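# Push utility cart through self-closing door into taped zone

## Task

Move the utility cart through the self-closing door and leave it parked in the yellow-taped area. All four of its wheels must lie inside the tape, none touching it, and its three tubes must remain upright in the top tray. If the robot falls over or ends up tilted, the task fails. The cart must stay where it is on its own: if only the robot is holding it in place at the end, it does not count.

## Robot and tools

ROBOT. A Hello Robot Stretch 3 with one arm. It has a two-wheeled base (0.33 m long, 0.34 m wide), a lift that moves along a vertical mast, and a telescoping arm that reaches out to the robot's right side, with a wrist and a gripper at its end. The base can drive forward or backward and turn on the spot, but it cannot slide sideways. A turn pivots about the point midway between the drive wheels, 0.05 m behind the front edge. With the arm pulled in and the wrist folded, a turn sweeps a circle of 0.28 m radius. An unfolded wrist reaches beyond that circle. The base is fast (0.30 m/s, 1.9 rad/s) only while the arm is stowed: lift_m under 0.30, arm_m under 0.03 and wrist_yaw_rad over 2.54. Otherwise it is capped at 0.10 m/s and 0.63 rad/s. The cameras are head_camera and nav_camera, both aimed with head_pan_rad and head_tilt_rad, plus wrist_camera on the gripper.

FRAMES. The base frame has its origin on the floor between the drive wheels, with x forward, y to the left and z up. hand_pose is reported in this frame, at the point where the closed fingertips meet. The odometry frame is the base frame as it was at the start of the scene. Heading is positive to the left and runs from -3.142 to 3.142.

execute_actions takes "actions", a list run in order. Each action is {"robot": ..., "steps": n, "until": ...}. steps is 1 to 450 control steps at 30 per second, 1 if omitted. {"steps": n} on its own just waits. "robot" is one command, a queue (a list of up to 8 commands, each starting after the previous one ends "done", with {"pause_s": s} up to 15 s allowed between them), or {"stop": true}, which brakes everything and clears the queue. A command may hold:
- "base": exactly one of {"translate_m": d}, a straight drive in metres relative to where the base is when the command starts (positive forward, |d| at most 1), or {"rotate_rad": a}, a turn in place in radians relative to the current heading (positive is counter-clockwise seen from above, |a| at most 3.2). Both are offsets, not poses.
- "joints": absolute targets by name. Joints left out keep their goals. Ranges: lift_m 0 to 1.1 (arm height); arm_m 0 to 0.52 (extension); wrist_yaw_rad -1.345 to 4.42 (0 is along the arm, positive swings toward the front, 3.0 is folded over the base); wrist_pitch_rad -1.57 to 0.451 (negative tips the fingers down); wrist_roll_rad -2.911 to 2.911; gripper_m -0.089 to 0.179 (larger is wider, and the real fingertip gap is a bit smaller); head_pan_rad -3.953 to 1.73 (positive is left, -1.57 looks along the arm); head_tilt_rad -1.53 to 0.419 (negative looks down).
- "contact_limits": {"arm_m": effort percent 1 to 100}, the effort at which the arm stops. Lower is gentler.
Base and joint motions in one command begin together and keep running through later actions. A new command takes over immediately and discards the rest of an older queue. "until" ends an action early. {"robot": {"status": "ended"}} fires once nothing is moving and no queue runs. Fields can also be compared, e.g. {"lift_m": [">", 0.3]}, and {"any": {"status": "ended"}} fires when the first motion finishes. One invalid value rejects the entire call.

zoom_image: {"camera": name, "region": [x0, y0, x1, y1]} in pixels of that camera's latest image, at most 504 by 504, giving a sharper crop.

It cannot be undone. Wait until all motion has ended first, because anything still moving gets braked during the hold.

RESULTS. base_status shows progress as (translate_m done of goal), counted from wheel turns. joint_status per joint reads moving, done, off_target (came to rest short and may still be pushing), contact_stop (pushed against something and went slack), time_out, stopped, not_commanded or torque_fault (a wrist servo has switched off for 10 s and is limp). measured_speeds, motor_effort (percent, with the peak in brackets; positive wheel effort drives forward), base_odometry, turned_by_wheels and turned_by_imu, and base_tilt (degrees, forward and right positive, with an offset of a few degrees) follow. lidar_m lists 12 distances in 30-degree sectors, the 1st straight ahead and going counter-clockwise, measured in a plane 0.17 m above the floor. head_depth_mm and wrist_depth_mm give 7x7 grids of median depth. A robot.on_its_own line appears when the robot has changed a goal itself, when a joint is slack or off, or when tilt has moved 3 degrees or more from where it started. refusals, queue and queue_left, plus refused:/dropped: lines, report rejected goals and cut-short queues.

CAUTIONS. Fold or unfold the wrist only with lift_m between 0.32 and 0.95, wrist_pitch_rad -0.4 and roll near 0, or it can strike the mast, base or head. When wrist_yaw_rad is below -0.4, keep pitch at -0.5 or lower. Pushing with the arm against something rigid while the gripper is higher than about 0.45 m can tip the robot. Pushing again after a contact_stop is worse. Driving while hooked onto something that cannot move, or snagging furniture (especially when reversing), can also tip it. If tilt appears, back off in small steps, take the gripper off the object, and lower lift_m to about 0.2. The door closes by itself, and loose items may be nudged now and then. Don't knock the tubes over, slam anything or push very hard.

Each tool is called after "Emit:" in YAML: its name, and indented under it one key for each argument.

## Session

Emit:
execute_actions:
  actions:
    - {"robot":{"joints":{"lift_m":0.25,"head_tilt_rad":-0.6}},"steps":60}

Scene clock: 2.00 s.
robot.base_odometry: x=+0.000 y=+0.000 heading=+0.000 (m, m, rad; robot's odometry frame)
robot.turned_by_wheels: +0.000 (rad since the last result)
robot.turned_by_imu: +0.000 (rad since the last result)
robot.base_tilt: forward=+1.5 right=+0.5 (deg)
robot.lidar_m: 1.56 1.48 1.09 0.77 0.74 0.75 1.00 1.03 1.06 1.42 1.46 1.46
robot.head_depth_mm: 1906 2163 2499 2211 1755 1438 1229 / 1759 1983 2233 2208 1760 1449 1225 / 1636 1825 2059 2160 1743 1442 1235 / 1520 1693 1890 2084 1752 1445 1230 / 1435 1566 1730 1946 1758 1455 1233 / 1349 1483 1615 1789 1760 1449 1240 / 1278 1390 1521 1671 1758 1453 1235
robot.base_status: not_commanded
robot.joint_positions: lift_m=+0.355 arm_m=-0.001 wrist_yaw_rad=+3.137 wrist_pitch_rad=-0.378 wrist_roll_rad=-0.005 gripper_m=+0.037 head_pan_rad=-0.008 head_tilt_rad=-0.592
robot.joint_goals: lift_m=+0.250 arm_m=-0.001 wrist_yaw_rad=+3.137 wrist_pitch_rad=-0.378 wrist_roll_rad=-0.005 gripper_m=+0.037 head_pan_rad=-0.008 head_tilt_rad=-0.600
robot.joint_status: lift_m=moving arm_m=not_commanded wrist_yaw_rad=not_commanded wrist_pitch_rad=not_commanded wrist_roll_rad=not_commanded gripper_m=not_commanded head_pan_rad=not_commanded head_tilt_rad=done
robot.measured_speeds: translate_m=+0.000 rotate_rad=+0.000 lift_m=-0.110 arm_m=+0.000 wrist_yaw_rad=+0.000 wrist_pitch_rad=+0.000 wrist_roll_rad=+0.000 head_pan_rad=+0.000 head_tilt_rad=+0.000
robot: refusals=0 queue=running queue_left=0
robot.motor_effort: left_wheel=+1(1) right_wheel=+0(0) lift_m=+23(28) arm_m=-1(1) wrist_yaw_rad=+0(2) wrist_pitch_rad=+7(7) wrist_roll_rad=+0(0) gripper_m=+0(1) head_pan_rad=+0(0) head_tilt_rad=-3(27) (%)
robot.hand_pose: x=-0.0201 y=+0.0849 z=+0.3765 quat_wxyz=(+0.134, +0.693, +0.132, +0.696) (m; robot's base frame)
robot.wrist_depth_mm: 549 616 - 790 905 - - / 568 645 - 832 - - - / 602 671 - 910 - - - / 637 707 - 955 - - - / 657 723 771 792 771 788 779 / 639 643 650 635 642 636 620 / 550 543 529 547 526 545 535
pictures: head_camera (sideways: a quarter turn clockwise sets it upright), nav_camera (sideways: a quarter turn counterclockwise sets it upright), wrist_camera
camera_calibration (this result's frames):
head_camera: T_world_to_cam=[[-0.585268, 0.0514589, -0.809205, 1.08009], [0.0573846, 0.99811, 0.0219676, -0.0327507], [0.808807, -0.033579, -0.587115, 0.720338], [0, 0, 0, 1]] pos_world=[0.0514102, 0.00129653, 1.29766]
nav_camera: T_world_to_cam=[[0.516033, -0.0411826, 0.855578, -1.07684], [-0.0479094, -0.998668, -0.0191741, 0.0793048], [0.855228, -0.0310958, -0.517318, 0.632066], [0, 0, 0, 1]] pos_world=[0.018921, 0.0545069, 1.24982]
wrist_camera: T_world_to_cam=[[0.999627, 0.0271593, -0.00273428, 0.0226836], [0.0112432, -0.500945, -0.865406, 0.409394], [-0.0248735, 0.865053, -0.501064, 0.278912], [0, 0, 0, 1]] pos_world=[-0.0203405, -0.0368054, 0.494107]
Images, in order (width x height): head_camera 896x504, nav_camera 672x504, wrist_camera 644x364.

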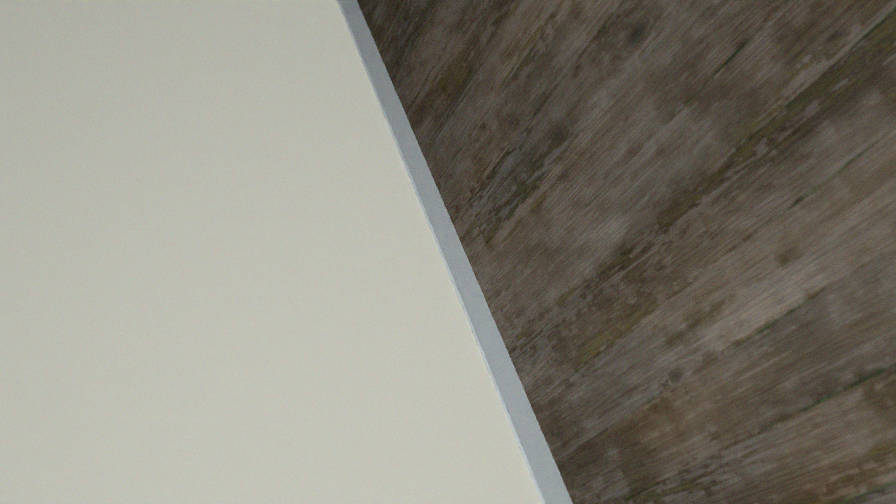

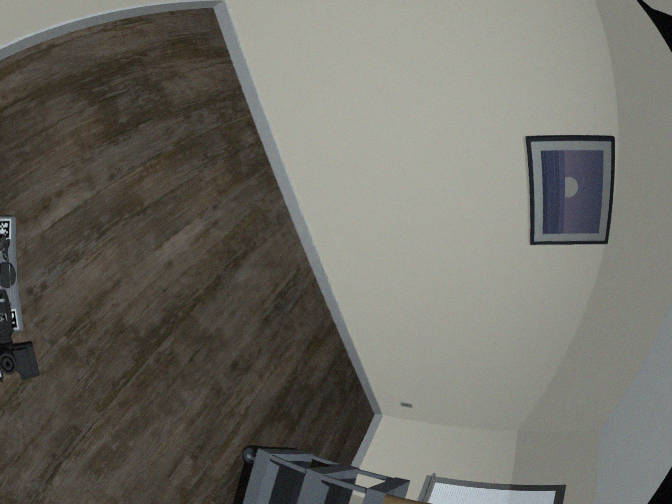

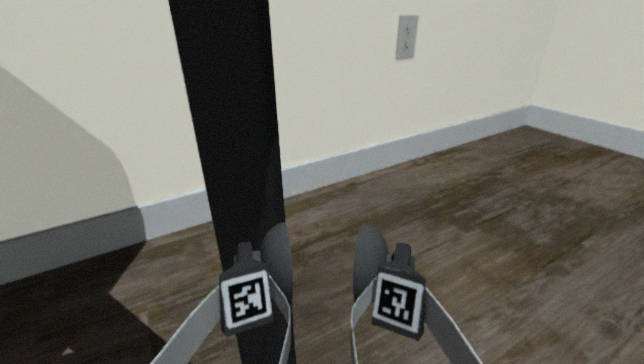

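Emit:
execute_actions:
  actions:
    - {"robot":[{"base":{"rotate_rad":-0.4}},{"base":{"translate_m":1}},{"base":{"translate_m":0.95}},{"base":{"rotate_rad":-2.14}}],"steps":450,"until":{"robot":{"status":"ended"}}}

Scene clock: 17.00 s.
robot.base_odometry: x=+1.796 y=-0.759 heading=-2.540 (m, m, rad; robot's odometry frame)
robot.turned_by_wheels: -2.540 (rad since the last result)
robot.turned_by_imu: -2.516 (rad since the last result)
robot.base_tilt: forward=+1.5 right=+0.5 (deg)
robot.lidar_m: 0.65 0.65 1.46 1.18 0.49 0.37 0.36 0.38 0.53 1.72 2.45 0.82
robot.head_depth_mm: 1834 1998 2258 2193 1749 1442 1227 / 1820 2005 2246 2074 1742 1446 1230 / 1886 2081 2212 935 1118 1346 1233 / 1900 2088 1142 941 1117 1289 1229 / 637 702 770 806 1116 1223 1183 / 627 859 1086 869 1083 1000 1209 / 1852 2042 1185 908 1608 1447 1236
robot.base_status: done (rotate_rad -2.1399 of -2.1400)
robot.joint_positions: lift_m=+0.250 arm_m=-0.001 wrist_yaw_rad=+3.137 wrist_pitch_rad=-0.379 wrist_roll_rad=-0.005 gripper_m=+0.037 head_pan_rad=-0.008 head_tilt_rad=-0.594
robot.joint_goals: lift_m=+0.250 arm_m=-0.001 wrist_yaw_rad=+3.137 wrist_pitch_rad=-0.379 wrist_roll_rad=-0.005 gripper_m=+0.037 head_pan_rad=-0.008 head_tilt_rad=-0.600
robot.joint_status: lift_m=done arm_m=not_commanded wrist_yaw_rad=not_commanded wrist_pitch_rad=not_commanded wrist_roll_rad=not_commanded gripper_m=not_commanded head_pan_rad=not_commanded head_tilt_rad=done
robot.measured_speeds: translate_m=+0.000 rotate_rad=+0.000 lift_m=+0.000 arm_m=+0.000 wrist_yaw_rad=+0.000 wrist_pitch_rad=+0.000 wrist_roll_rad=+0.000 head_pan_rad=+0.000 head_tilt_rad=+0.000
robot: refusals=0 queue=done queue_left=0
robot.motor_effort: left_wheel=+4(13) right_wheel=-3(10) lift_m=+24(24) arm_m=-1(2) wrist_yaw_rad=+0(1) wrist_pitch_rad=+7(7) wrist_roll_rad=+0(0) gripper_m=+0(0) head_pan_rad=+0(0) head_tilt_rad=-3(3) (%)
robot.hand_pose: x=-0.0201 y=+0.0848 z=+0.2719 quat_wxyz=(+0.135, +0.693, +0.132, +0.696) (m; robot's base frame)
robot.wrist_depth_mm: 389 537 - - - - - / 393 536 - - - - - / 396 546 - - - - - / 395 551 - 798 791 775 791 / 396 536 613 619 619 608 601 / 392 491 529 515 511 502 499 / 365 - - - - 423 423
pictures: head_camera (sideways: a quarter turn clockwise sets it upright), nav_camera (sideways: a quarter turn counterclockwise sets it upright), wrist_camera
camera_calibration (this result's frames):
head_camera: T_world_to_cam=[[-0.586552, 0.051463, -0.808275, 1.07889], [0.0574096, 0.998111, 0.0218887, -0.0326481], [0.807874, -0.0335639, -0.588398, 0.722013], [0, 0, 0, 1]] pos_world=[0.0514034, 0.00129703, 1.29758]
nav_camera: T_world_to_cam=[[0.51739, -0.0411879, 0.854758, -1.07577], [-0.0479299, -0.998668, -0.0191102, 0.0792218], [0.854406, -0.031081, -0.518675, 0.633836], [0, 0, 0, 1]] pos_world=[0.0188378, 0.0545077, 1.24979]
wrist_camera: T_world_to_cam=[[0.999627, 0.0271569, -0.00275434, 0.0224063], [0.0112406, -0.501499, -0.865085, 0.318798], [-0.0248744, 0.864732, -0.501617, 0.226779], [0, 0, 0, 1]] pos_world=[-0.0203404, -0.036835, 0.389606]
Images, in order (width x height): head_camera 896x504, nav_camera 672x504, wrist_camera 644x364.

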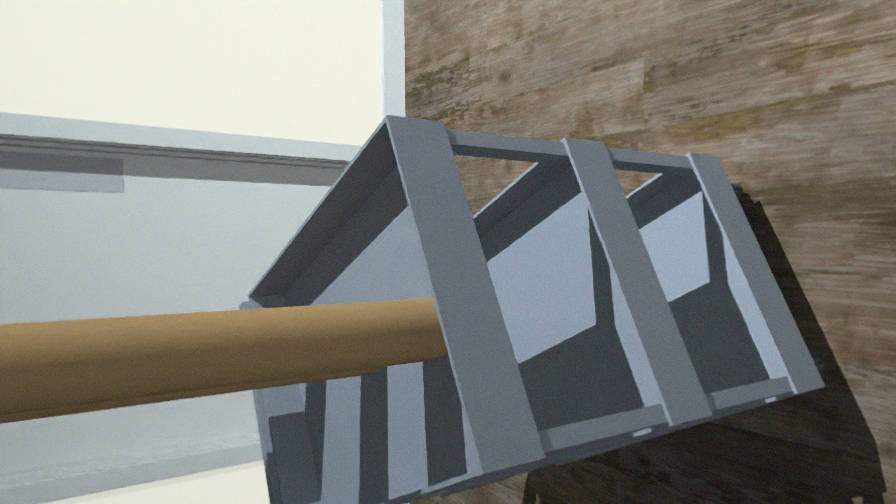

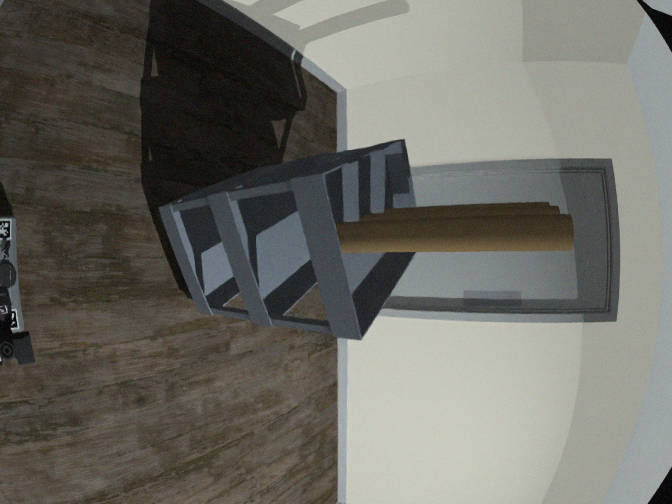

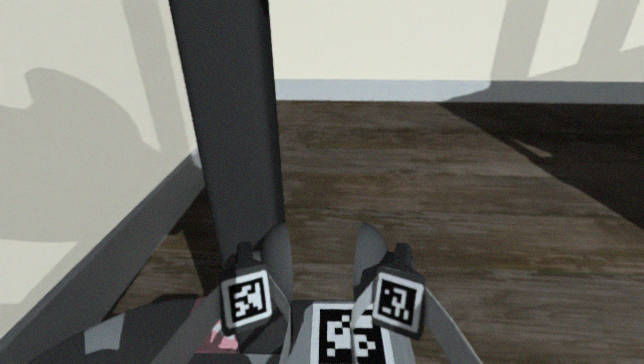

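Emit:
execute_actions:
  actions:
    - {"robot":[{"base":{"rotate_rad":0.5}},{"base":{"translate_m":0.42}},{"base":{"rotate_rad":-0.5},"joints":{"arm_m":0.035,"head_tilt_rad":-1.0}},{"base":{"translate_m":0.6}}],"steps":450,"until":{"robot":{"status":"ended"}}}

Scene clock: 31.13 s.
robot.base_odometry: x=+1.112 y=-1.473 heading=-2.540 (m, m, rad; robot's odometry frame)
robot.turned_by_wheels: +0.000 (rad since the last result)
robot.turned_by_imu: +0.006 (rad since the last result)
robot.base_tilt: forward=+1.5 right=+0.5 (deg)
robot.lidar_m: - 0.15 1.21 1.18 1.24 1.34 1.32 1.39 1.98 2.58 0.15 -
robot.head_depth_mm: 315 405 654 305 380 470 1109 / 328 379 464 557 449 462 1114 / 522 598 529 564 511 461 438 / 1158 720 650 573 511 462 427 / 1182 718 651 572 511 480 1094 / 1211 700 648 591 1318 1205 1104 / 1152 687 1596 1490 1333 1209 1096
robot.base_status: done (translate_m +0.5999 of +0.6000)
robot.joint_positions: lift_m=+0.250 arm_m=+0.035 wrist_yaw_rad=+3.137 wrist_pitch_rad=-0.379 wrist_roll_rad=-0.005 gripper_m=+0.037 head_pan_rad=-0.008 head_tilt_rad=-0.991
robot.joint_goals: lift_m=+0.250 arm_m=+0.035 wrist_yaw_rad=+3.137 wrist_pitch_rad=-0.379 wrist_roll_rad=-0.005 gripper_m=+0.037 head_pan_rad=-0.008 head_tilt_rad=-1.000
robot.joint_status: lift_m=done arm_m=done wrist_yaw_rad=not_commanded wrist_pitch_rad=not_commanded wrist_roll_rad=not_commanded gripper_m=not_commanded head_pan_rad=not_commanded head_tilt_rad=done
robot.measured_speeds: translate_m=+0.000 rotate_rad=+0.000 lift_m=+0.000 arm_m=+0.000 wrist_yaw_rad=+0.000 wrist_pitch_rad=+0.000 wrist_roll_rad=+0.000 head_pan_rad=+0.000 head_tilt_rad=+0.000
robot: refusals=0 queue=done queue_left=0
robot.motor_effort: left_wheel=+8(32) right_wheel=+7(27) lift_m=+24(25) arm_m=+2(2) wrist_yaw_rad=+1(1) wrist_pitch_rad=+7(7) wrist_roll_rad=+0(0) gripper_m=+0(0) head_pan_rad=+0(0) head_tilt_rad=-4(25) (%)
robot.hand_pose: x=-0.0202 y=+0.0495 z=+0.2718 quat_wxyz=(+0.135, +0.693, +0.132, +0.696) (m; robot's base frame)
robot.wrist_depth_mm: - - - - - - - / - - - - - - - / - - - - - - - / 805 815 810 796 782 799 726 / 624 622 621 619 618 612 92 / 503 531 - - 506 503 94 / 438 - - - - 427 96
pictures: head_camera (sideways: a quarter turn clockwise sets it upright), nav_camera (sideways: a quarter turn counterclockwise sets it upright), wrist_camera
camera_calibration (this result's frames):
head_camera: T_world_to_cam=[[-0.85346, 0.0535067, -0.518404, 0.702791], [0.0619974, 0.998076, 0.000947891, -0.00540747], [0.517457, -0.0313307, -0.855135, 1.07067], [0, 0, 0, 1]] pos_world=[0.0461138, 0.0013379, 1.2799]
nav_camera: T_world_to_cam=[[0.807661, -0.0434113, 0.588047, -0.729939], [-0.0521811, -0.998636, -0.00205318, 0.0570358], [0.587334, -0.0290267, -0.808824, 1.01286], [0, 0, 0, 1]] pos_world=[-0.00236787, 0.0546704, 1.24858]
wrist_camera: T_world_to_cam=[[0.999617, 0.0275222, -0.00277445, 0.0234374], [0.0114223, -0.502039, -0.864769, 0.300858], [-0.0251932, 0.864407, -0.502161, 0.257409], [0, 0, 0, 1]] pos_world=[-0.0203799, -0.0721087, 0.389499]
Images, in order (width x height): head_camera 896x504, nav_camera 672x504, wrist_camera 644x364.

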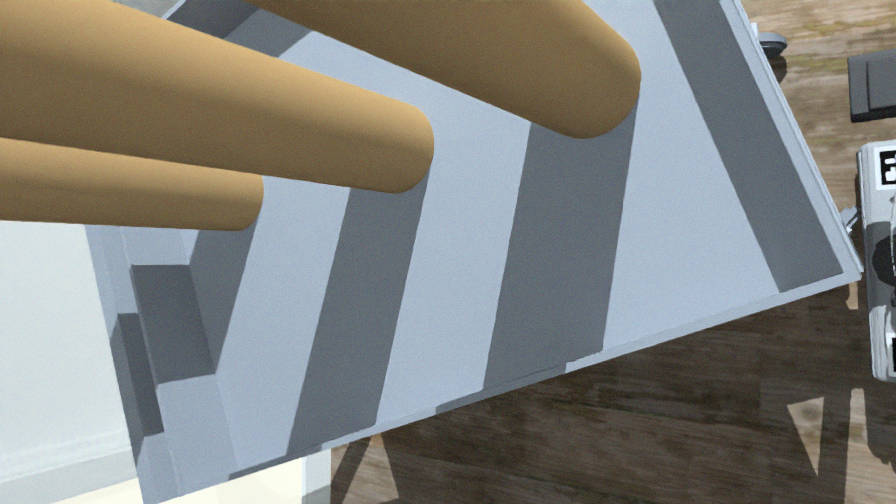

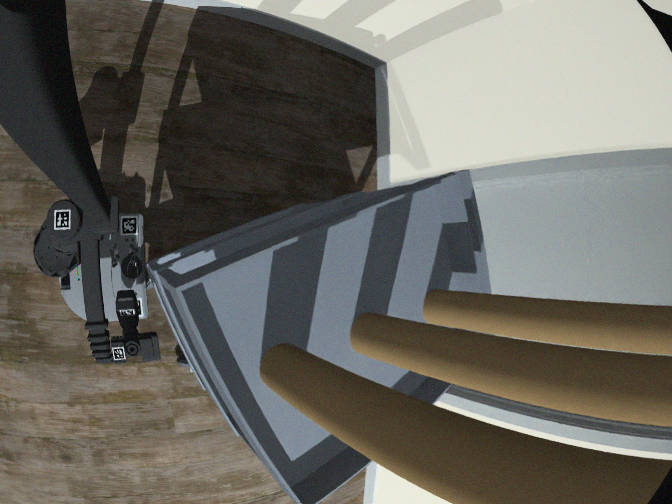

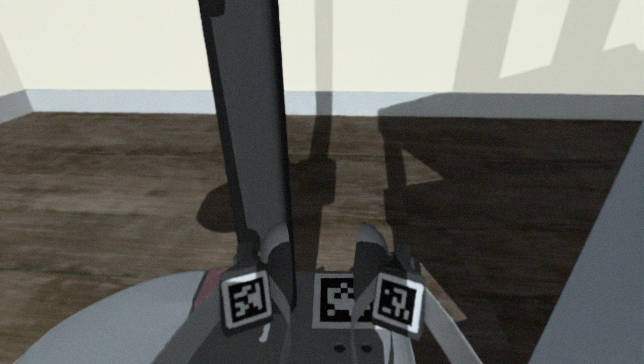

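Emit:
execute_actions:
  actions:
    - {"robot":[{"base":{"translate_m":-0.15},"joints":{"arm_m":0}},{"base":{"rotate_rad":1}},{"base":{"translate_m":0.65}},{"base":{"rotate_rad":-1}},{"base":{"translate_m":0.5}},{"base":{"rotate_rad":-1.57},"joints":{"arm_m":0.035,"lift_m":0.22}},{"base":{"translate_m":0.48}},{"base":{"translate_m":-0.3},"joints":{"arm_m":0}}],"steps":450,"until":{"robot":{"status":"ended"}}}
    - {"steps":450,"until":{"robot":{"status":"ended"}}}

Scene clock: 57.63 s.
robot.base_odometry: x=+0.741 y=-2.173 heading=+2.173 (m, m, rad; robot's odometry frame)
robot.turned_by_wheels: -1.570 (rad since the last result)
robot.turned_by_imu: -1.565 (rad since the last result)
robot.base_tilt: forward=+1.5 right=+0.4 (deg)
robot.lidar_m: 0.37 0.40 0.62 0.51 0.55 0.78 0.77 0.81 1.16 2.00 0.46 0.37
robot.head_depth_mm: 772 753 653 582 891 1202 1105 / 506 597 651 589 886 1187 1119 / 2328 738 649 905 885 1207 1121 / 813 751 650 905 1069 1210 1121 / 576 675 650 901 1108 1206 1122 / 747 715 648 704 1062 1210 1098 / 1431 670 614 1423 1337 1214 1097
robot.base_status: done (translate_m -0.3000 of -0.3000)
robot.joint_positions: lift_m=+0.220 arm_m=+0.000 wrist_yaw_rad=+3.136 wrist_pitch_rad=-0.380 wrist_roll_rad=-0.005 gripper_m=+0.037 head_pan_rad=-0.008 head_tilt_rad=-0.992
robot.joint_goals: lift_m=+0.220 arm_m=+0.000 wrist_yaw_rad=+3.136 wrist_pitch_rad=-0.380 wrist_roll_rad=-0.005 gripper_m=+0.037 head_pan_rad=-0.008 head_tilt_rad=-1.000
robot.joint_status: lift_m=done arm_m=done wrist_yaw_rad=not_commanded wrist_pitch_rad=not_commanded wrist_roll_rad=not_commanded gripper_m=not_commanded head_pan_rad=not_commanded head_tilt_rad=done
robot.measured_speeds: translate_m=+0.000 rotate_rad=+0.000 lift_m=+0.000 arm_m=+0.000 wrist_yaw_rad=+0.000 wrist_pitch_rad=+0.000 wrist_roll_rad=+0.000 head_pan_rad=+0.000 head_tilt_rad=+0.000
robot: refusals=0 queue=done queue_left=0
robot.motor_effort: left_wheel=+2(14) right_wheel=-2(57) lift_m=+24(27) arm_m=-4(2) wrist_yaw_rad=+1(8) wrist_pitch_rad=+8(8) wrist_roll_rad=+0(0) gripper_m=-1(1) head_pan_rad=+0(0) head_tilt_rad=-3(4) (%)
robot.hand_pose: x=-0.0200 y=+0.0838 z=+0.2416 quat_wxyz=(+0.136, +0.693, +0.132, +0.696) (m; robot's base frame)
robot.wrist_depth_mm: 531 522 - 508 562 553 554 / 575 564 - 544 594 597 578 / 626 607 - 587 647 635 631 / 652 662 - 620 683 684 673 / 570 566 562 565 573 560 566 / 471 506 - - 471 462 459 / - - - - - 391 392
pictures: head_camera (sideways: a quarter turn clockwise sets it upright), nav_camera (sideways: a quarter turn counterclockwise sets it upright), wrist_camera
camera_calibration (this result's frames):
head_camera: T_world_to_cam=[[-0.853983, 0.0535123, -0.517541, 0.70167], [0.0620003, 0.998076, 0.000892994, -0.00533602], [0.516593, -0.0313251, -0.855658, 1.07135], [0, 0, 0, 1]] pos_world=[0.0460916, 0.001338, 1.27986]
nav_camera: T_world_to_cam=[[0.808254, -0.0434174, 0.58723, -0.728879], [-0.0521851, -0.998635, -0.0020082, 0.0569773], [0.586516, -0.0290215, -0.809417, 1.01364], [0, 0, 0, 1]] pos_world=[-0.00242161, 0.0546709, 1.24859]
wrist_camera: T_world_to_cam=[[0.999649, 0.0263329, -0.00278425, 0.022239], [0.0108376, -0.502804, -0.864333, 0.291938], [-0.0241604, 0.863999, -0.502913, 0.212847], [0, 0, 0, 1]] pos_world=[-0.0202527, -0.0376975, 0.359437]
Images, in order (width x height): head_camera 896x504, nav_camera 672x504, wrist_camera 644x364.

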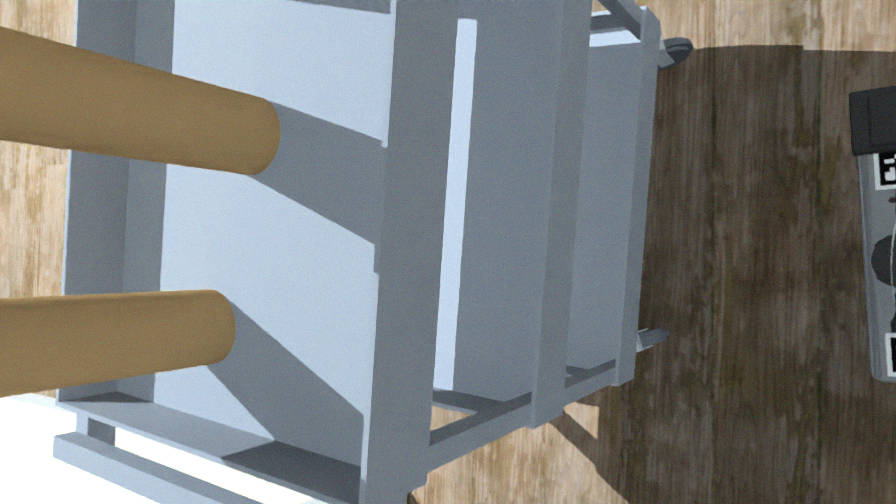

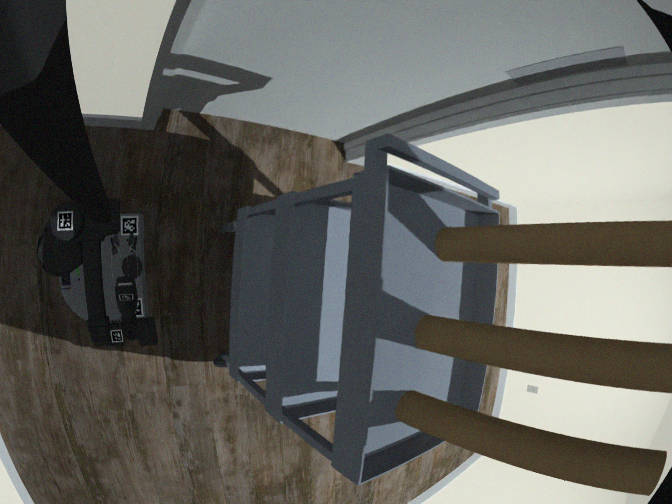

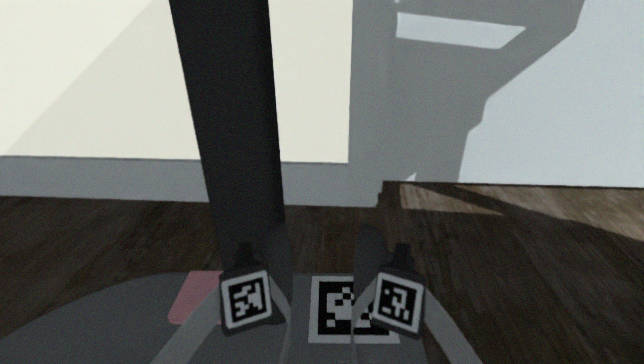

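Emit:
execute_actions:
  actions:
    - {"robot":[{"base":{"rotate_rad":-1.57}},{"base":{"translate_m":0.75}},{"base":{"rotate_rad":1.57}},{"base":{"translate_m":0.68}},{"base":{"rotate_rad":1.72}},{"joints":{"arm_m":0.035,"head_tilt_rad":-0.6}},{"base":{"translate_m":0.46}}],"steps":450,"until":{"robot":{"status":"ended"}}}
    - {"steps":450,"until":{"robot":{"status":"ended"}}}

Scene clock: 80.77 s.
robot.base_odometry: x=+0.637 y=-1.501 heading=-2.390 (m, m, rad; robot's odometry frame)
robot.turned_by_wheels: +1.719 (rad since the last result)
robot.turned_by_imu: +1.724 (rad since the last result)
robot.base_tilt: forward=+1.5 right=+0.5 (deg)
robot.lidar_m: - - 0.15 1.39 1.58 1.74 1.74 1.97 2.37 0.19 0.15 -
robot.head_depth_mm: 675 755 838 779 676 558 477 / - 457 511 755 662 560 477 / - - 302 347 404 507 477 / - - - - - - - / - - - - - - - / - - - - - - 470 / - - - - 866 541 480
robot.base_status: done (translate_m +0.4599 of +0.4600)
robot.joint_positions: lift_m=+0.220 arm_m=+0.035 wrist_yaw_rad=+3.122 wrist_pitch_rad=-0.380 wrist_roll_rad=-0.005 gripper_m=+0.037 head_pan_rad=-0.008 head_tilt_rad=-0.604
robot.joint_goals: lift_m=+0.220 arm_m=+0.035 wrist_yaw_rad=+3.122 wrist_pitch_rad=-0.380 wrist_roll_rad=-0.005 gripper_m=+0.037 head_pan_rad=-0.008 head_tilt_rad=-0.600
robot.joint_status: lift_m=done arm_m=done wrist_yaw_rad=not_commanded wrist_pitch_rad=not_commanded wrist_roll_rad=not_commanded gripper_m=not_commanded head_pan_rad=not_commanded head_tilt_rad=done
robot.measured_speeds: translate_m=+0.000 rotate_rad=+0.000 lift_m=+0.000 arm_m=+0.000 wrist_yaw_rad=+0.000 wrist_pitch_rad=+0.000 wrist_roll_rad=+0.000 head_pan_rad=+0.000 head_tilt_rad=+0.000
robot: refusals=0 queue=done queue_left=0
robot.on_its_own: right_wheel is at rest, and its effort (+21) is outside its rest range (-18 to +18); wrist_yaw_rad is at rest, and its effort (+16) is outside its rest range (-12 to +12)
robot.motor_effort: left_wheel=-4(14) right_wheel=+21(58) lift_m=+25(24) arm_m=-1(0) wrist_yaw_rad=+16(17) wrist_pitch_rad=+7(7) wrist_roll_rad=+0(0) gripper_m=+0(0) head_pan_rad=+0(0) head_tilt_rad=+2(22) (%)
robot.hand_pose: x=-0.0168 y=+0.0490 z=+0.2416 quat_wxyz=(+0.140, +0.693, +0.127, +0.695) (m; robot's base frame)
robot.wrist_depth_mm: - - - - - 260 - / - - - - - - - / - - - - - 889 - / 742 729 731 732 714 315 312 / 575 574 576 587 543 314 326 / 485 - - - 329 239 268 / - - - - - 176 227
pictures: head_camera (sideways: a quarter turn clockwise sets it upright), nav_camera (sideways: a quarter turn counterclockwise sets it upright), wrist_camera
camera_calibration (this result's frames):
head_camera: T_world_to_cam=[[-0.594789, 0.0515312, -0.802228, 1.07106], [0.0576392, 0.998109, 0.0213787, -0.0319852], [0.801813, -0.033524, -0.596634, 0.732764], [0, 0, 0, 1]] pos_world=[0.0513569, 0.00129701, 1.29711]
nav_camera: T_world_to_cam=[[0.526106, -0.0412592, 0.849417, -1.06886], [-0.0481316, -0.998666, -0.0186973, 0.0786853], [0.849056, -0.031047, -0.527391, 0.645209], [0, 0, 0, 1]] pos_world=[0.0183046, 0.0545117, 1.24966]
wrist_camera: T_world_to_cam=[[0.99992, 0.0123507, -0.00278851, 0.020644], [0.00380283, -0.503012, -0.864271, 0.274264], [-0.012077, 0.864191, -0.503018, 0.243163], [0, 0, 0, 1]] pos_world=[-0.0187487, -0.072436, 0.359411]
Images, in order (width x height): head_camera 896x504, nav_camera 672x504, wrist_camera 644x364.

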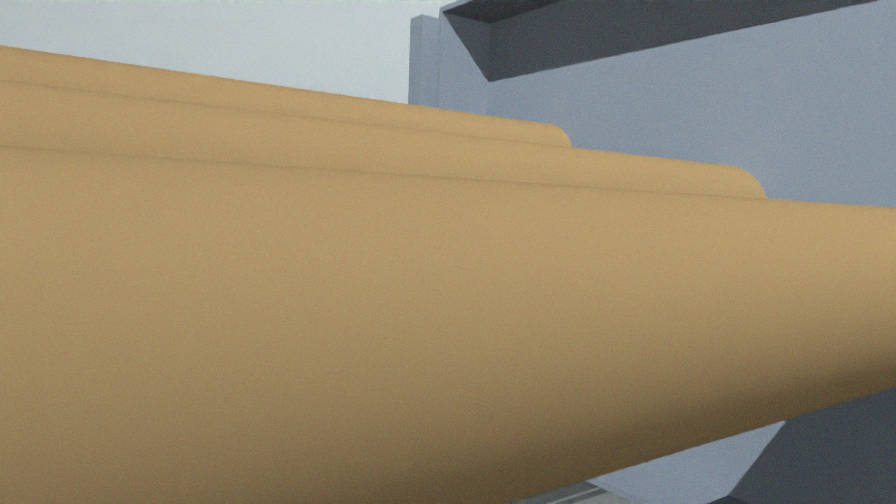

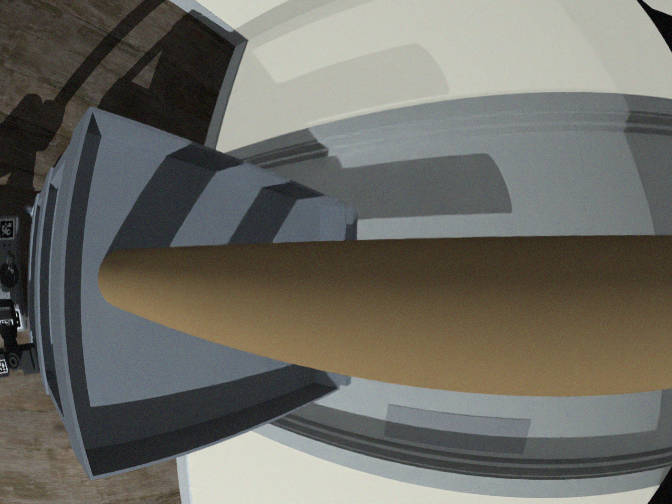

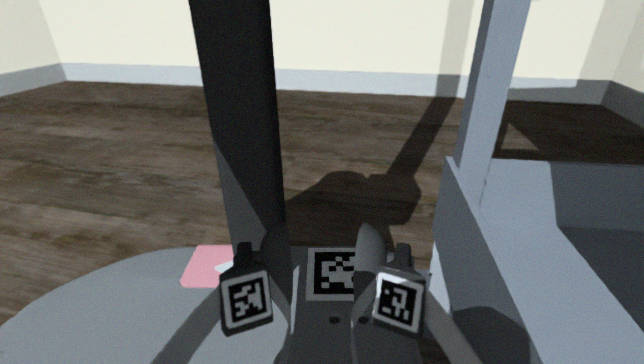

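Emit:
execute_actions:
  actions:
    - {"robot":[{"base":{"translate_m":-0.2}},{"base":{"rotate_rad":0.5},"joints":{"head_tilt_rad":-1.2}},{"base":{"translate_m":0.16}},{"base":{"rotate_rad":-0.68}},{"base":{"translate_m":0.5}}],"steps":450,"until":{"robot":{"status":"ended"}}}
    - {"steps":450,"until":{"robot":{"status":"ended"}}}

Scene clock: 97.57 s.
robot.base_odometry: x=+0.313 y=-1.787 heading=-2.570 (m, m, rad; robot's odometry frame)
robot.turned_by_wheels: -0.180 (rad since the last result)
robot.turned_by_imu: -0.152 (rad since the last result)
robot.base_tilt: forward=+1.5 right=+0.5 (deg)
robot.lidar_m: - - 1.23 1.30 1.37 1.99 2.16 2.28 2.51 0.19 0.15 -
robot.head_depth_mm: - - - 502 480 1158 1118 / 318 - - - 468 460 1100 / 646 584 545 329 463 459 - / 644 596 552 511 476 455 - / 640 594 547 509 476 454 - / 631 586 541 507 473 1143 - / 690 789 954 1145 1215 1156 1115
robot.base_status: done (translate_m +0.4999 of +0.5000)
robot.joint_positions: lift_m=+0.220 arm_m=+0.035 wrist_yaw_rad=+3.136 wrist_pitch_rad=-0.380 wrist_roll_rad=-0.005 gripper_m=+0.037 head_pan_rad=-0.008 head_tilt_rad=-1.189
robot.joint_goals: lift_m=+0.220 arm_m=+0.035 wrist_yaw_rad=+3.136 wrist_pitch_rad=-0.380 wrist_roll_rad=-0.005 gripper_m=+0.037 head_pan_rad=-0.008 head_tilt_rad=-1.200
robot.joint_status: lift_m=done arm_m=done wrist_yaw_rad=not_commanded wrist_pitch_rad=not_commanded wrist_roll_rad=not_commanded gripper_m=not_commanded head_pan_rad=not_commanded head_tilt_rad=done
robot.measured_speeds: translate_m=+0.000 rotate_rad=+0.000 lift_m=+0.000 arm_m=+0.000 wrist_yaw_rad=+0.000 wrist_pitch_rad=+0.000 wrist_roll_rad=+0.000 head_pan_rad=+0.000 head_tilt_rad=+0.000
robot: refusals=0 queue=done queue_left=0
robot.motor_effort: left_wheel=+7(99) right_wheel=+17(37) lift_m=+26(26) arm_m=-1(1) wrist_yaw_rad=+2(17) wrist_pitch_rad=+8(8) wrist_roll_rad=+0(0) gripper_m=+0(0) head_pan_rad=+0(0) head_tilt_rad=-4(30) (%)
robot.hand_pose: x=-0.0201 y=+0.0490 z=+0.2415 quat_wxyz=(+0.135, +0.693, +0.132, +0.696) (m; robot's base frame)
robot.wrist_depth_mm: - - - - - 145 473 / - - - - - 156 502 / - - - - - 169 531 / 733 729 725 738 727 185 570 / 576 580 590 590 514 226 228 / 487 - - - 198 247 249 / - - - - - 220 226
pictures: head_camera (sideways: a quarter turn clockwise sets it upright), nav_camera (sideways: a quarter turn counterclockwise sets it upright), wrist_camera
camera_calibration (this result's frames):
head_camera: T_world_to_cam=[[-0.938874, 0.054172, -0.339973, 0.470904], [0.0611293, 0.998082, -0.0097792, 0.00856216], [0.338792, -0.0299638, -0.940384, 1.18251], [0, 0, 0, 1]] pos_world=[0.040971, 0.00137698, 1.27219]
nav_camera: T_world_to_cam=[[0.907698, -0.0441884, 0.417291, -0.508114], [-0.0517234, -0.998639, 0.00676033, 0.0455594], [0.416424, -0.0277201, -0.908748, 1.14377], [0, 0, 0, 1]] pos_world=[-0.0127234, 0.0547501, 1.25112]
wrist_camera: T_world_to_cam=[[0.999637, 0.0267944, -0.0027891, 0.0232376], [0.0110689, -0.502917, -0.864264, 0.274381], [-0.0245601, 0.863919, -0.503032, 0.242828], [0, 0, 0, 1]] pos_world=[-0.0203024, -0.0724152, 0.359352]
Images, in order (width x height): head_camera 896x504, nav_camera 672x504, wrist_camera 644x364.

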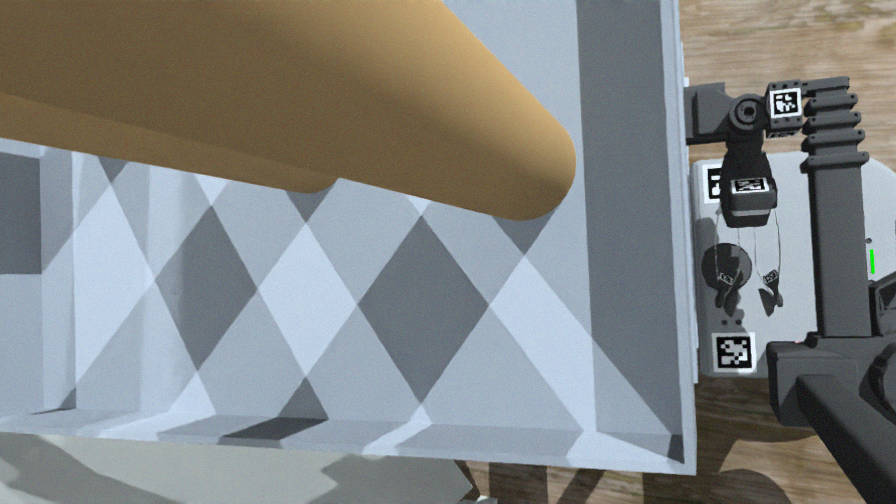

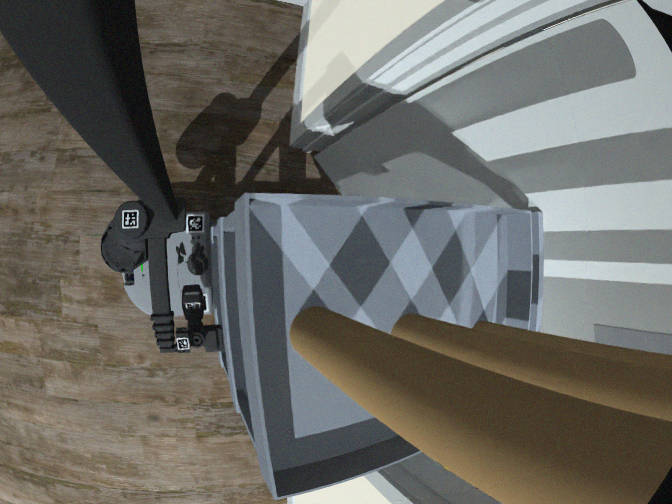

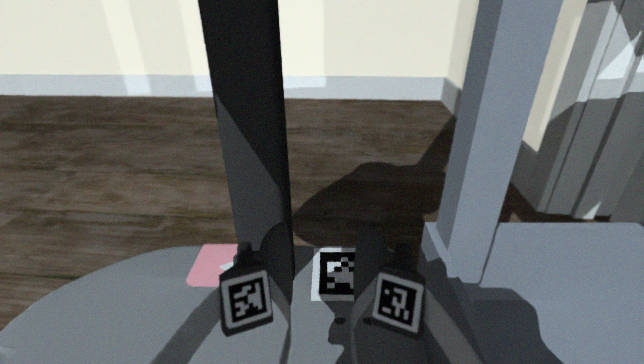

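Emit:
execute_actions:
  actions:
    - {"robot":[{"base":{"translate_m":0.33}},{"base":{"rotate_rad":-0.4}},{"base":{"translate_m":0.3}}],"steps":450,"until":{"robot":{"status":"ended"}}}

Scene clock: 108.13 s.
robot.base_odometry: x=-0.260 y=-2.017 heading=-2.970 (m, m, rad; robot's odometry frame)
robot.turned_by_wheels: -0.400 (rad since the last result)
robot.turned_by_imu: -0.392 (rad since the last result)
robot.base_tilt: forward=+1.5 right=+0.5 (deg)
robot.lidar_m: - - 0.39 0.38 0.42 1.54 2.50 2.77 0.44 0.39 0.19 0.15
robot.head_depth_mm: - 580 555 514 1227 1183 1120 / - - 535 512 796 1207 1098 / - - 299 407 486 1201 - / 363 454 441 495 479 1189 - / 411 580 550 510 474 692 - / 648 594 547 509 474 1144 - / 637 591 545 506 483 1152 1118
robot.base_status: done (translate_m +0.2999 of +0.3000)
robot.joint_positions: lift_m=+0.220 arm_m=+0.035 wrist_yaw_rad=+3.136 wrist_pitch_rad=-0.380 wrist_roll_rad=-0.005 gripper_m=+0.037 head_pan_rad=-0.008 head_tilt_rad=-1.189
robot.joint_goals: lift_m=+0.220 arm_m=+0.035 wrist_yaw_rad=+3.136 wrist_pitch_rad=-0.380 wrist_roll_rad=-0.005 gripper_m=+0.037 head_pan_rad=-0.008 head_tilt_rad=-1.200
robot.joint_status: lift_m=done arm_m=done wrist_yaw_rad=not_commanded wrist_pitch_rad=not_commanded wrist_roll_rad=not_commanded gripper_m=not_commanded head_pan_rad=not_commanded head_tilt_rad=done
robot.measured_speeds: translate_m=+0.000 rotate_rad=+0.000 lift_m=+0.000 arm_m=+0.000 wrist_yaw_rad=+0.000 wrist_pitch_rad=+0.000 wrist_roll_rad=+0.000 head_pan_rad=+0.000 head_tilt_rad=+0.000
robot: refusals=0 queue=done queue_left=0
robot.motor_effort: left_wheel=+14(32) right_wheel=+0(42) lift_m=+26(26) arm_m=-1(1) wrist_yaw_rad=+2(0) wrist_pitch_rad=+8(8) wrist_roll_rad=+0(0) gripper_m=+0(0) head_pan_rad=+0(0) head_tilt_rad=-4(4) (%)
robot.hand_pose: x=-0.0201 y=+0.0490 z=+0.2415 quat_wxyz=(+0.135, +0.693, +0.132, +0.696) (m; robot's base frame)
robot.wrist_depth_mm: 485 466 - 420 399 143 359 / - 501 479 445 425 147 387 / - 549 522 484 462 156 422 / 729 595 570 526 497 169 445 / 566 579 597 562 531 187 266 / 487 - - - 209 247 267 / - - - - - 171 225
pictures: head_camera (sideways: a quarter turn clockwise sets it upright), nav_camera (sideways: a quarter turn counterclockwise sets it upright), wrist_camera
camera_calibration (this result's frames):
head_camera: T_world_to_cam=[[-0.93888, 0.0541619, -0.339958, 0.470884], [0.0611185, 0.998083, -0.00978008, 0.00856338], [0.338776, -0.02996, -0.94039, 1.18252], [0, 0, 0, 1]] pos_world=[0.0409705, 0.00137736, 1.27219]
nav_camera: T_world_to_cam=[[0.907705, -0.0441787, 0.417276, -0.508094], [-0.0517126, -0.998639, 0.00676106, 0.0455584], [0.41641, -0.0277155, -0.908755, 1.14378], [0, 0, 0, 1]] pos_world=[-0.0127248, 0.0547499, 1.25112]
wrist_camera: T_world_to_cam=[[0.999637, 0.0267944, -0.002789, 0.0232376], [0.011069, -0.502918, -0.864263, 0.27438], [-0.0245601, 0.863919, -0.503032, 0.242829], [0, 0, 0, 1]] pos_world=[-0.0203024, -0.072417, 0.359352]
Images, in order (width x height): head_camera 896x504, nav_camera 672x504, wrist_camera 644x364.

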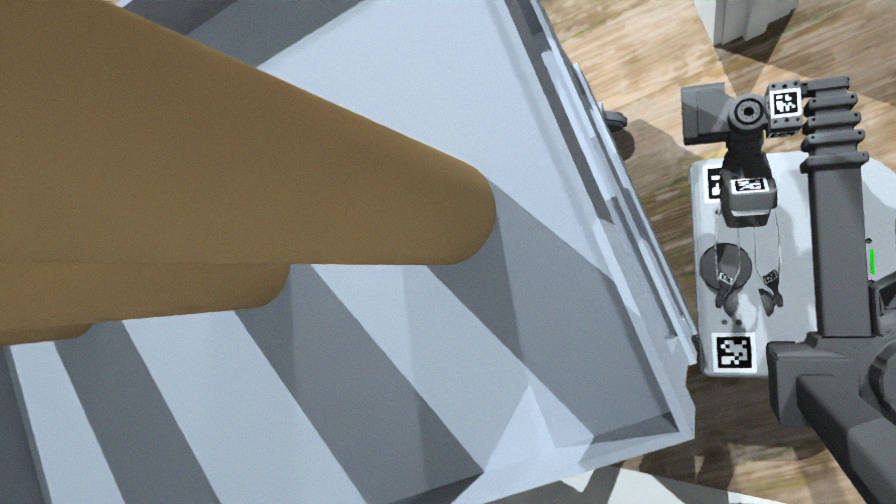

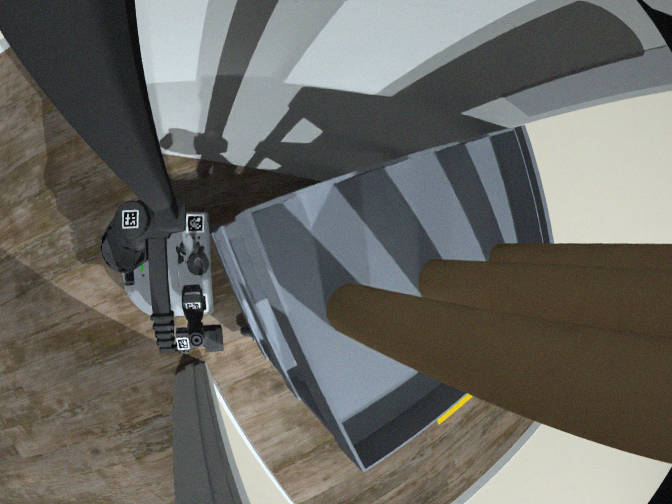

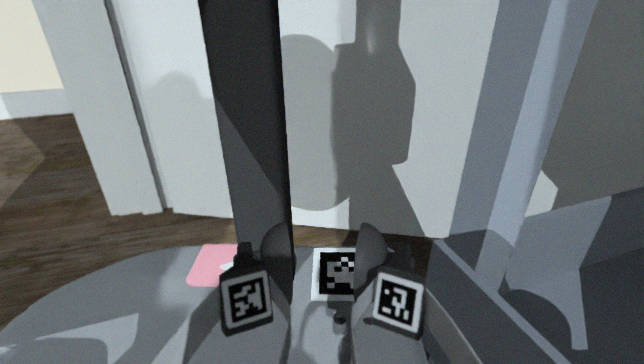

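Emit:
execute_actions:
  actions:
    - {"robot":{"base":{"translate_m":0.6}},"steps":450,"until":{"robot":{"status":"ended"}}}

Scene clock: 115.73 s.
robot.base_odometry: x=-0.852 y=-2.119 heading=-2.970 (m, m, rad; robot's odometry frame)
robot.turned_by_wheels: +0.000 (rad since the last result)
robot.turned_by_imu: +0.003 (rad since the last result)
robot.base_tilt: forward=+1.6 right=+0.6 (deg)
robot.lidar_m: - - 1.87 0.18 0.18 0.32 2.86 0.72 0.80 1.30 0.15 -
robot.head_depth_mm: - - 544 513 494 1186 1121 / - - - 392 488 1203 1095 / 349 430 310 390 481 1194 - / 580 517 544 509 475 996 - / 648 595 548 509 475 457 - / 640 593 547 509 473 1049 - / 637 591 540 524 1245 1174 625
robot.base_status: done (translate_m +0.5999 of +0.6000)
robot.joint_positions: lift_m=+0.220 arm_m=+0.035 wrist_yaw_rad=+3.136 wrist_pitch_rad=-0.380 wrist_roll_rad=-0.005 gripper_m=+0.037 head_pan_rad=-0.008 head_tilt_rad=-1.189
robot.joint_goals: lift_m=+0.220 arm_m=+0.035 wrist_yaw_rad=+3.136 wrist_pitch_rad=-0.380 wrist_roll_rad=-0.005 gripper_m=+0.037 head_pan_rad=-0.008 head_tilt_rad=-1.200
robot.joint_status: lift_m=done arm_m=done wrist_yaw_rad=not_commanded wrist_pitch_rad=not_commanded wrist_roll_rad=not_commanded gripper_m=not_commanded head_pan_rad=not_commanded head_tilt_rad=done
robot.measured_speeds: translate_m=+0.000 rotate_rad=+0.000 lift_m=+0.000 arm_m=+0.000 wrist_yaw_rad=+0.000 wrist_pitch_rad=+0.000 wrist_roll_rad=+0.000 head_pan_rad=+0.000 head_tilt_rad=+0.000
robot: refusals=0 queue=done queue_left=0
robot.motor_effort: left_wheel=+15(40) right_wheel=+1(8) lift_m=+27(26) arm_m=-1(1) wrist_yaw_rad=+2(2) wrist_pitch_rad=+7(7) wrist_roll_rad=+0(0) gripper_m=+0(1) head_pan_rad=+0(0) head_tilt_rad=-4(4) (%)
robot.hand_pose: x=-0.0201 y=+0.0490 z=+0.2415 quat_wxyz=(+0.135, +0.693, +0.132, +0.696) (m; robot's base frame)
robot.wrist_depth_mm: 280 257 - - - 138 120 / 306 279 263 - - 141 - / 344 309 285 955 - 144 942 / 389 340 313 692 738 154 715 / 443 385 338 562 575 170 231 / 472 - - - 201 184 249 / - - - - - 171 224
pictures: head_camera (sideways: a quarter turn clockwise sets it upright), nav_camera (sideways: a quarter turn counterclockwise sets it upright), wrist_camera
camera_calibration (this result's frames):
head_camera: T_world_to_cam=[[-0.93888, 0.0541621, -0.339958, 0.470884], [0.0611186, 0.998083, -0.00978009, 0.00856338], [0.338776, -0.0299601, -0.94039, 1.18252], [0, 0, 0, 1]] pos_world=[0.0409705, 0.00137736, 1.27219]
nav_camera: T_world_to_cam=[[0.907705, -0.0441789, 0.417276, -0.508094], [-0.0517128, -0.998639, 0.00676106, 0.0455584], [0.416409, -0.0277156, -0.908755, 1.14378], [0, 0, 0, 1]] pos_world=[-0.0127248, 0.0547499, 1.25112]
wrist_camera: T_world_to_cam=[[0.999637, 0.0267945, -0.00278895, 0.0232376], [0.011069, -0.502918, -0.864263, 0.27438], [-0.0245601, 0.863919, -0.503032, 0.242829], [0, 0, 0, 1]] pos_world=[-0.0203024, -0.072417, 0.359352]
Images, in order (width x height): head_camera 896x504, nav_camera 672x504, wrist_camera 644x364.

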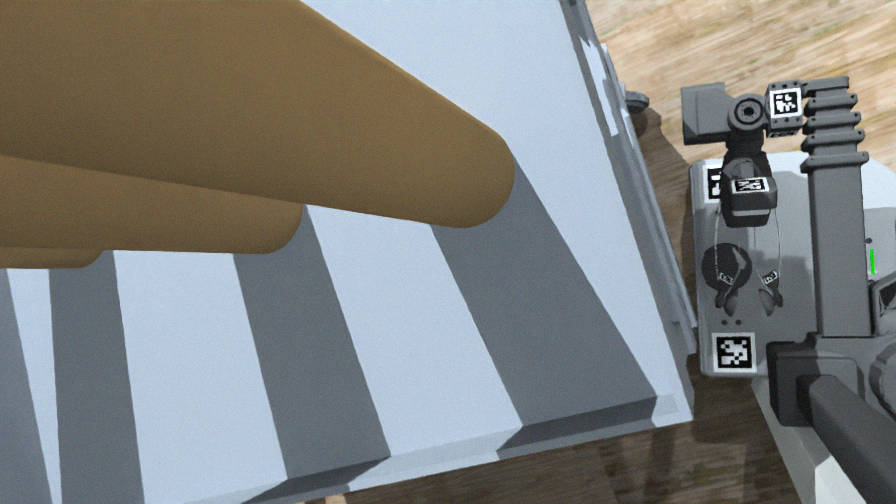

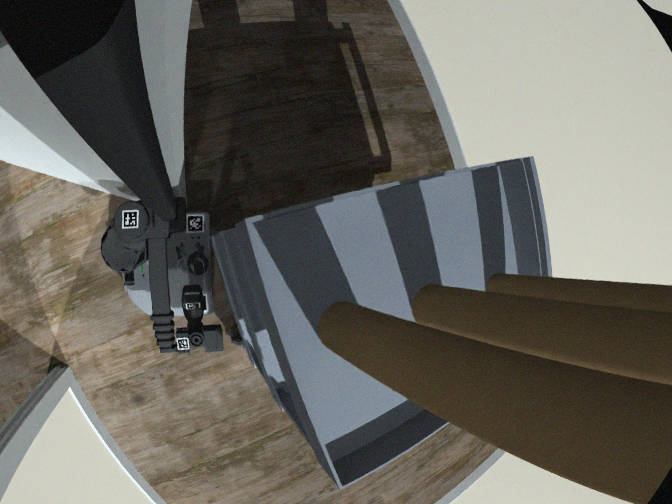

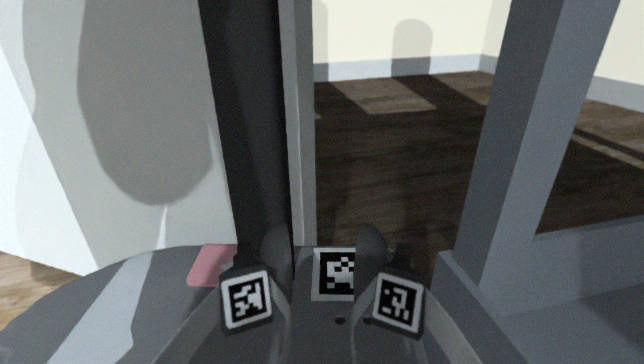

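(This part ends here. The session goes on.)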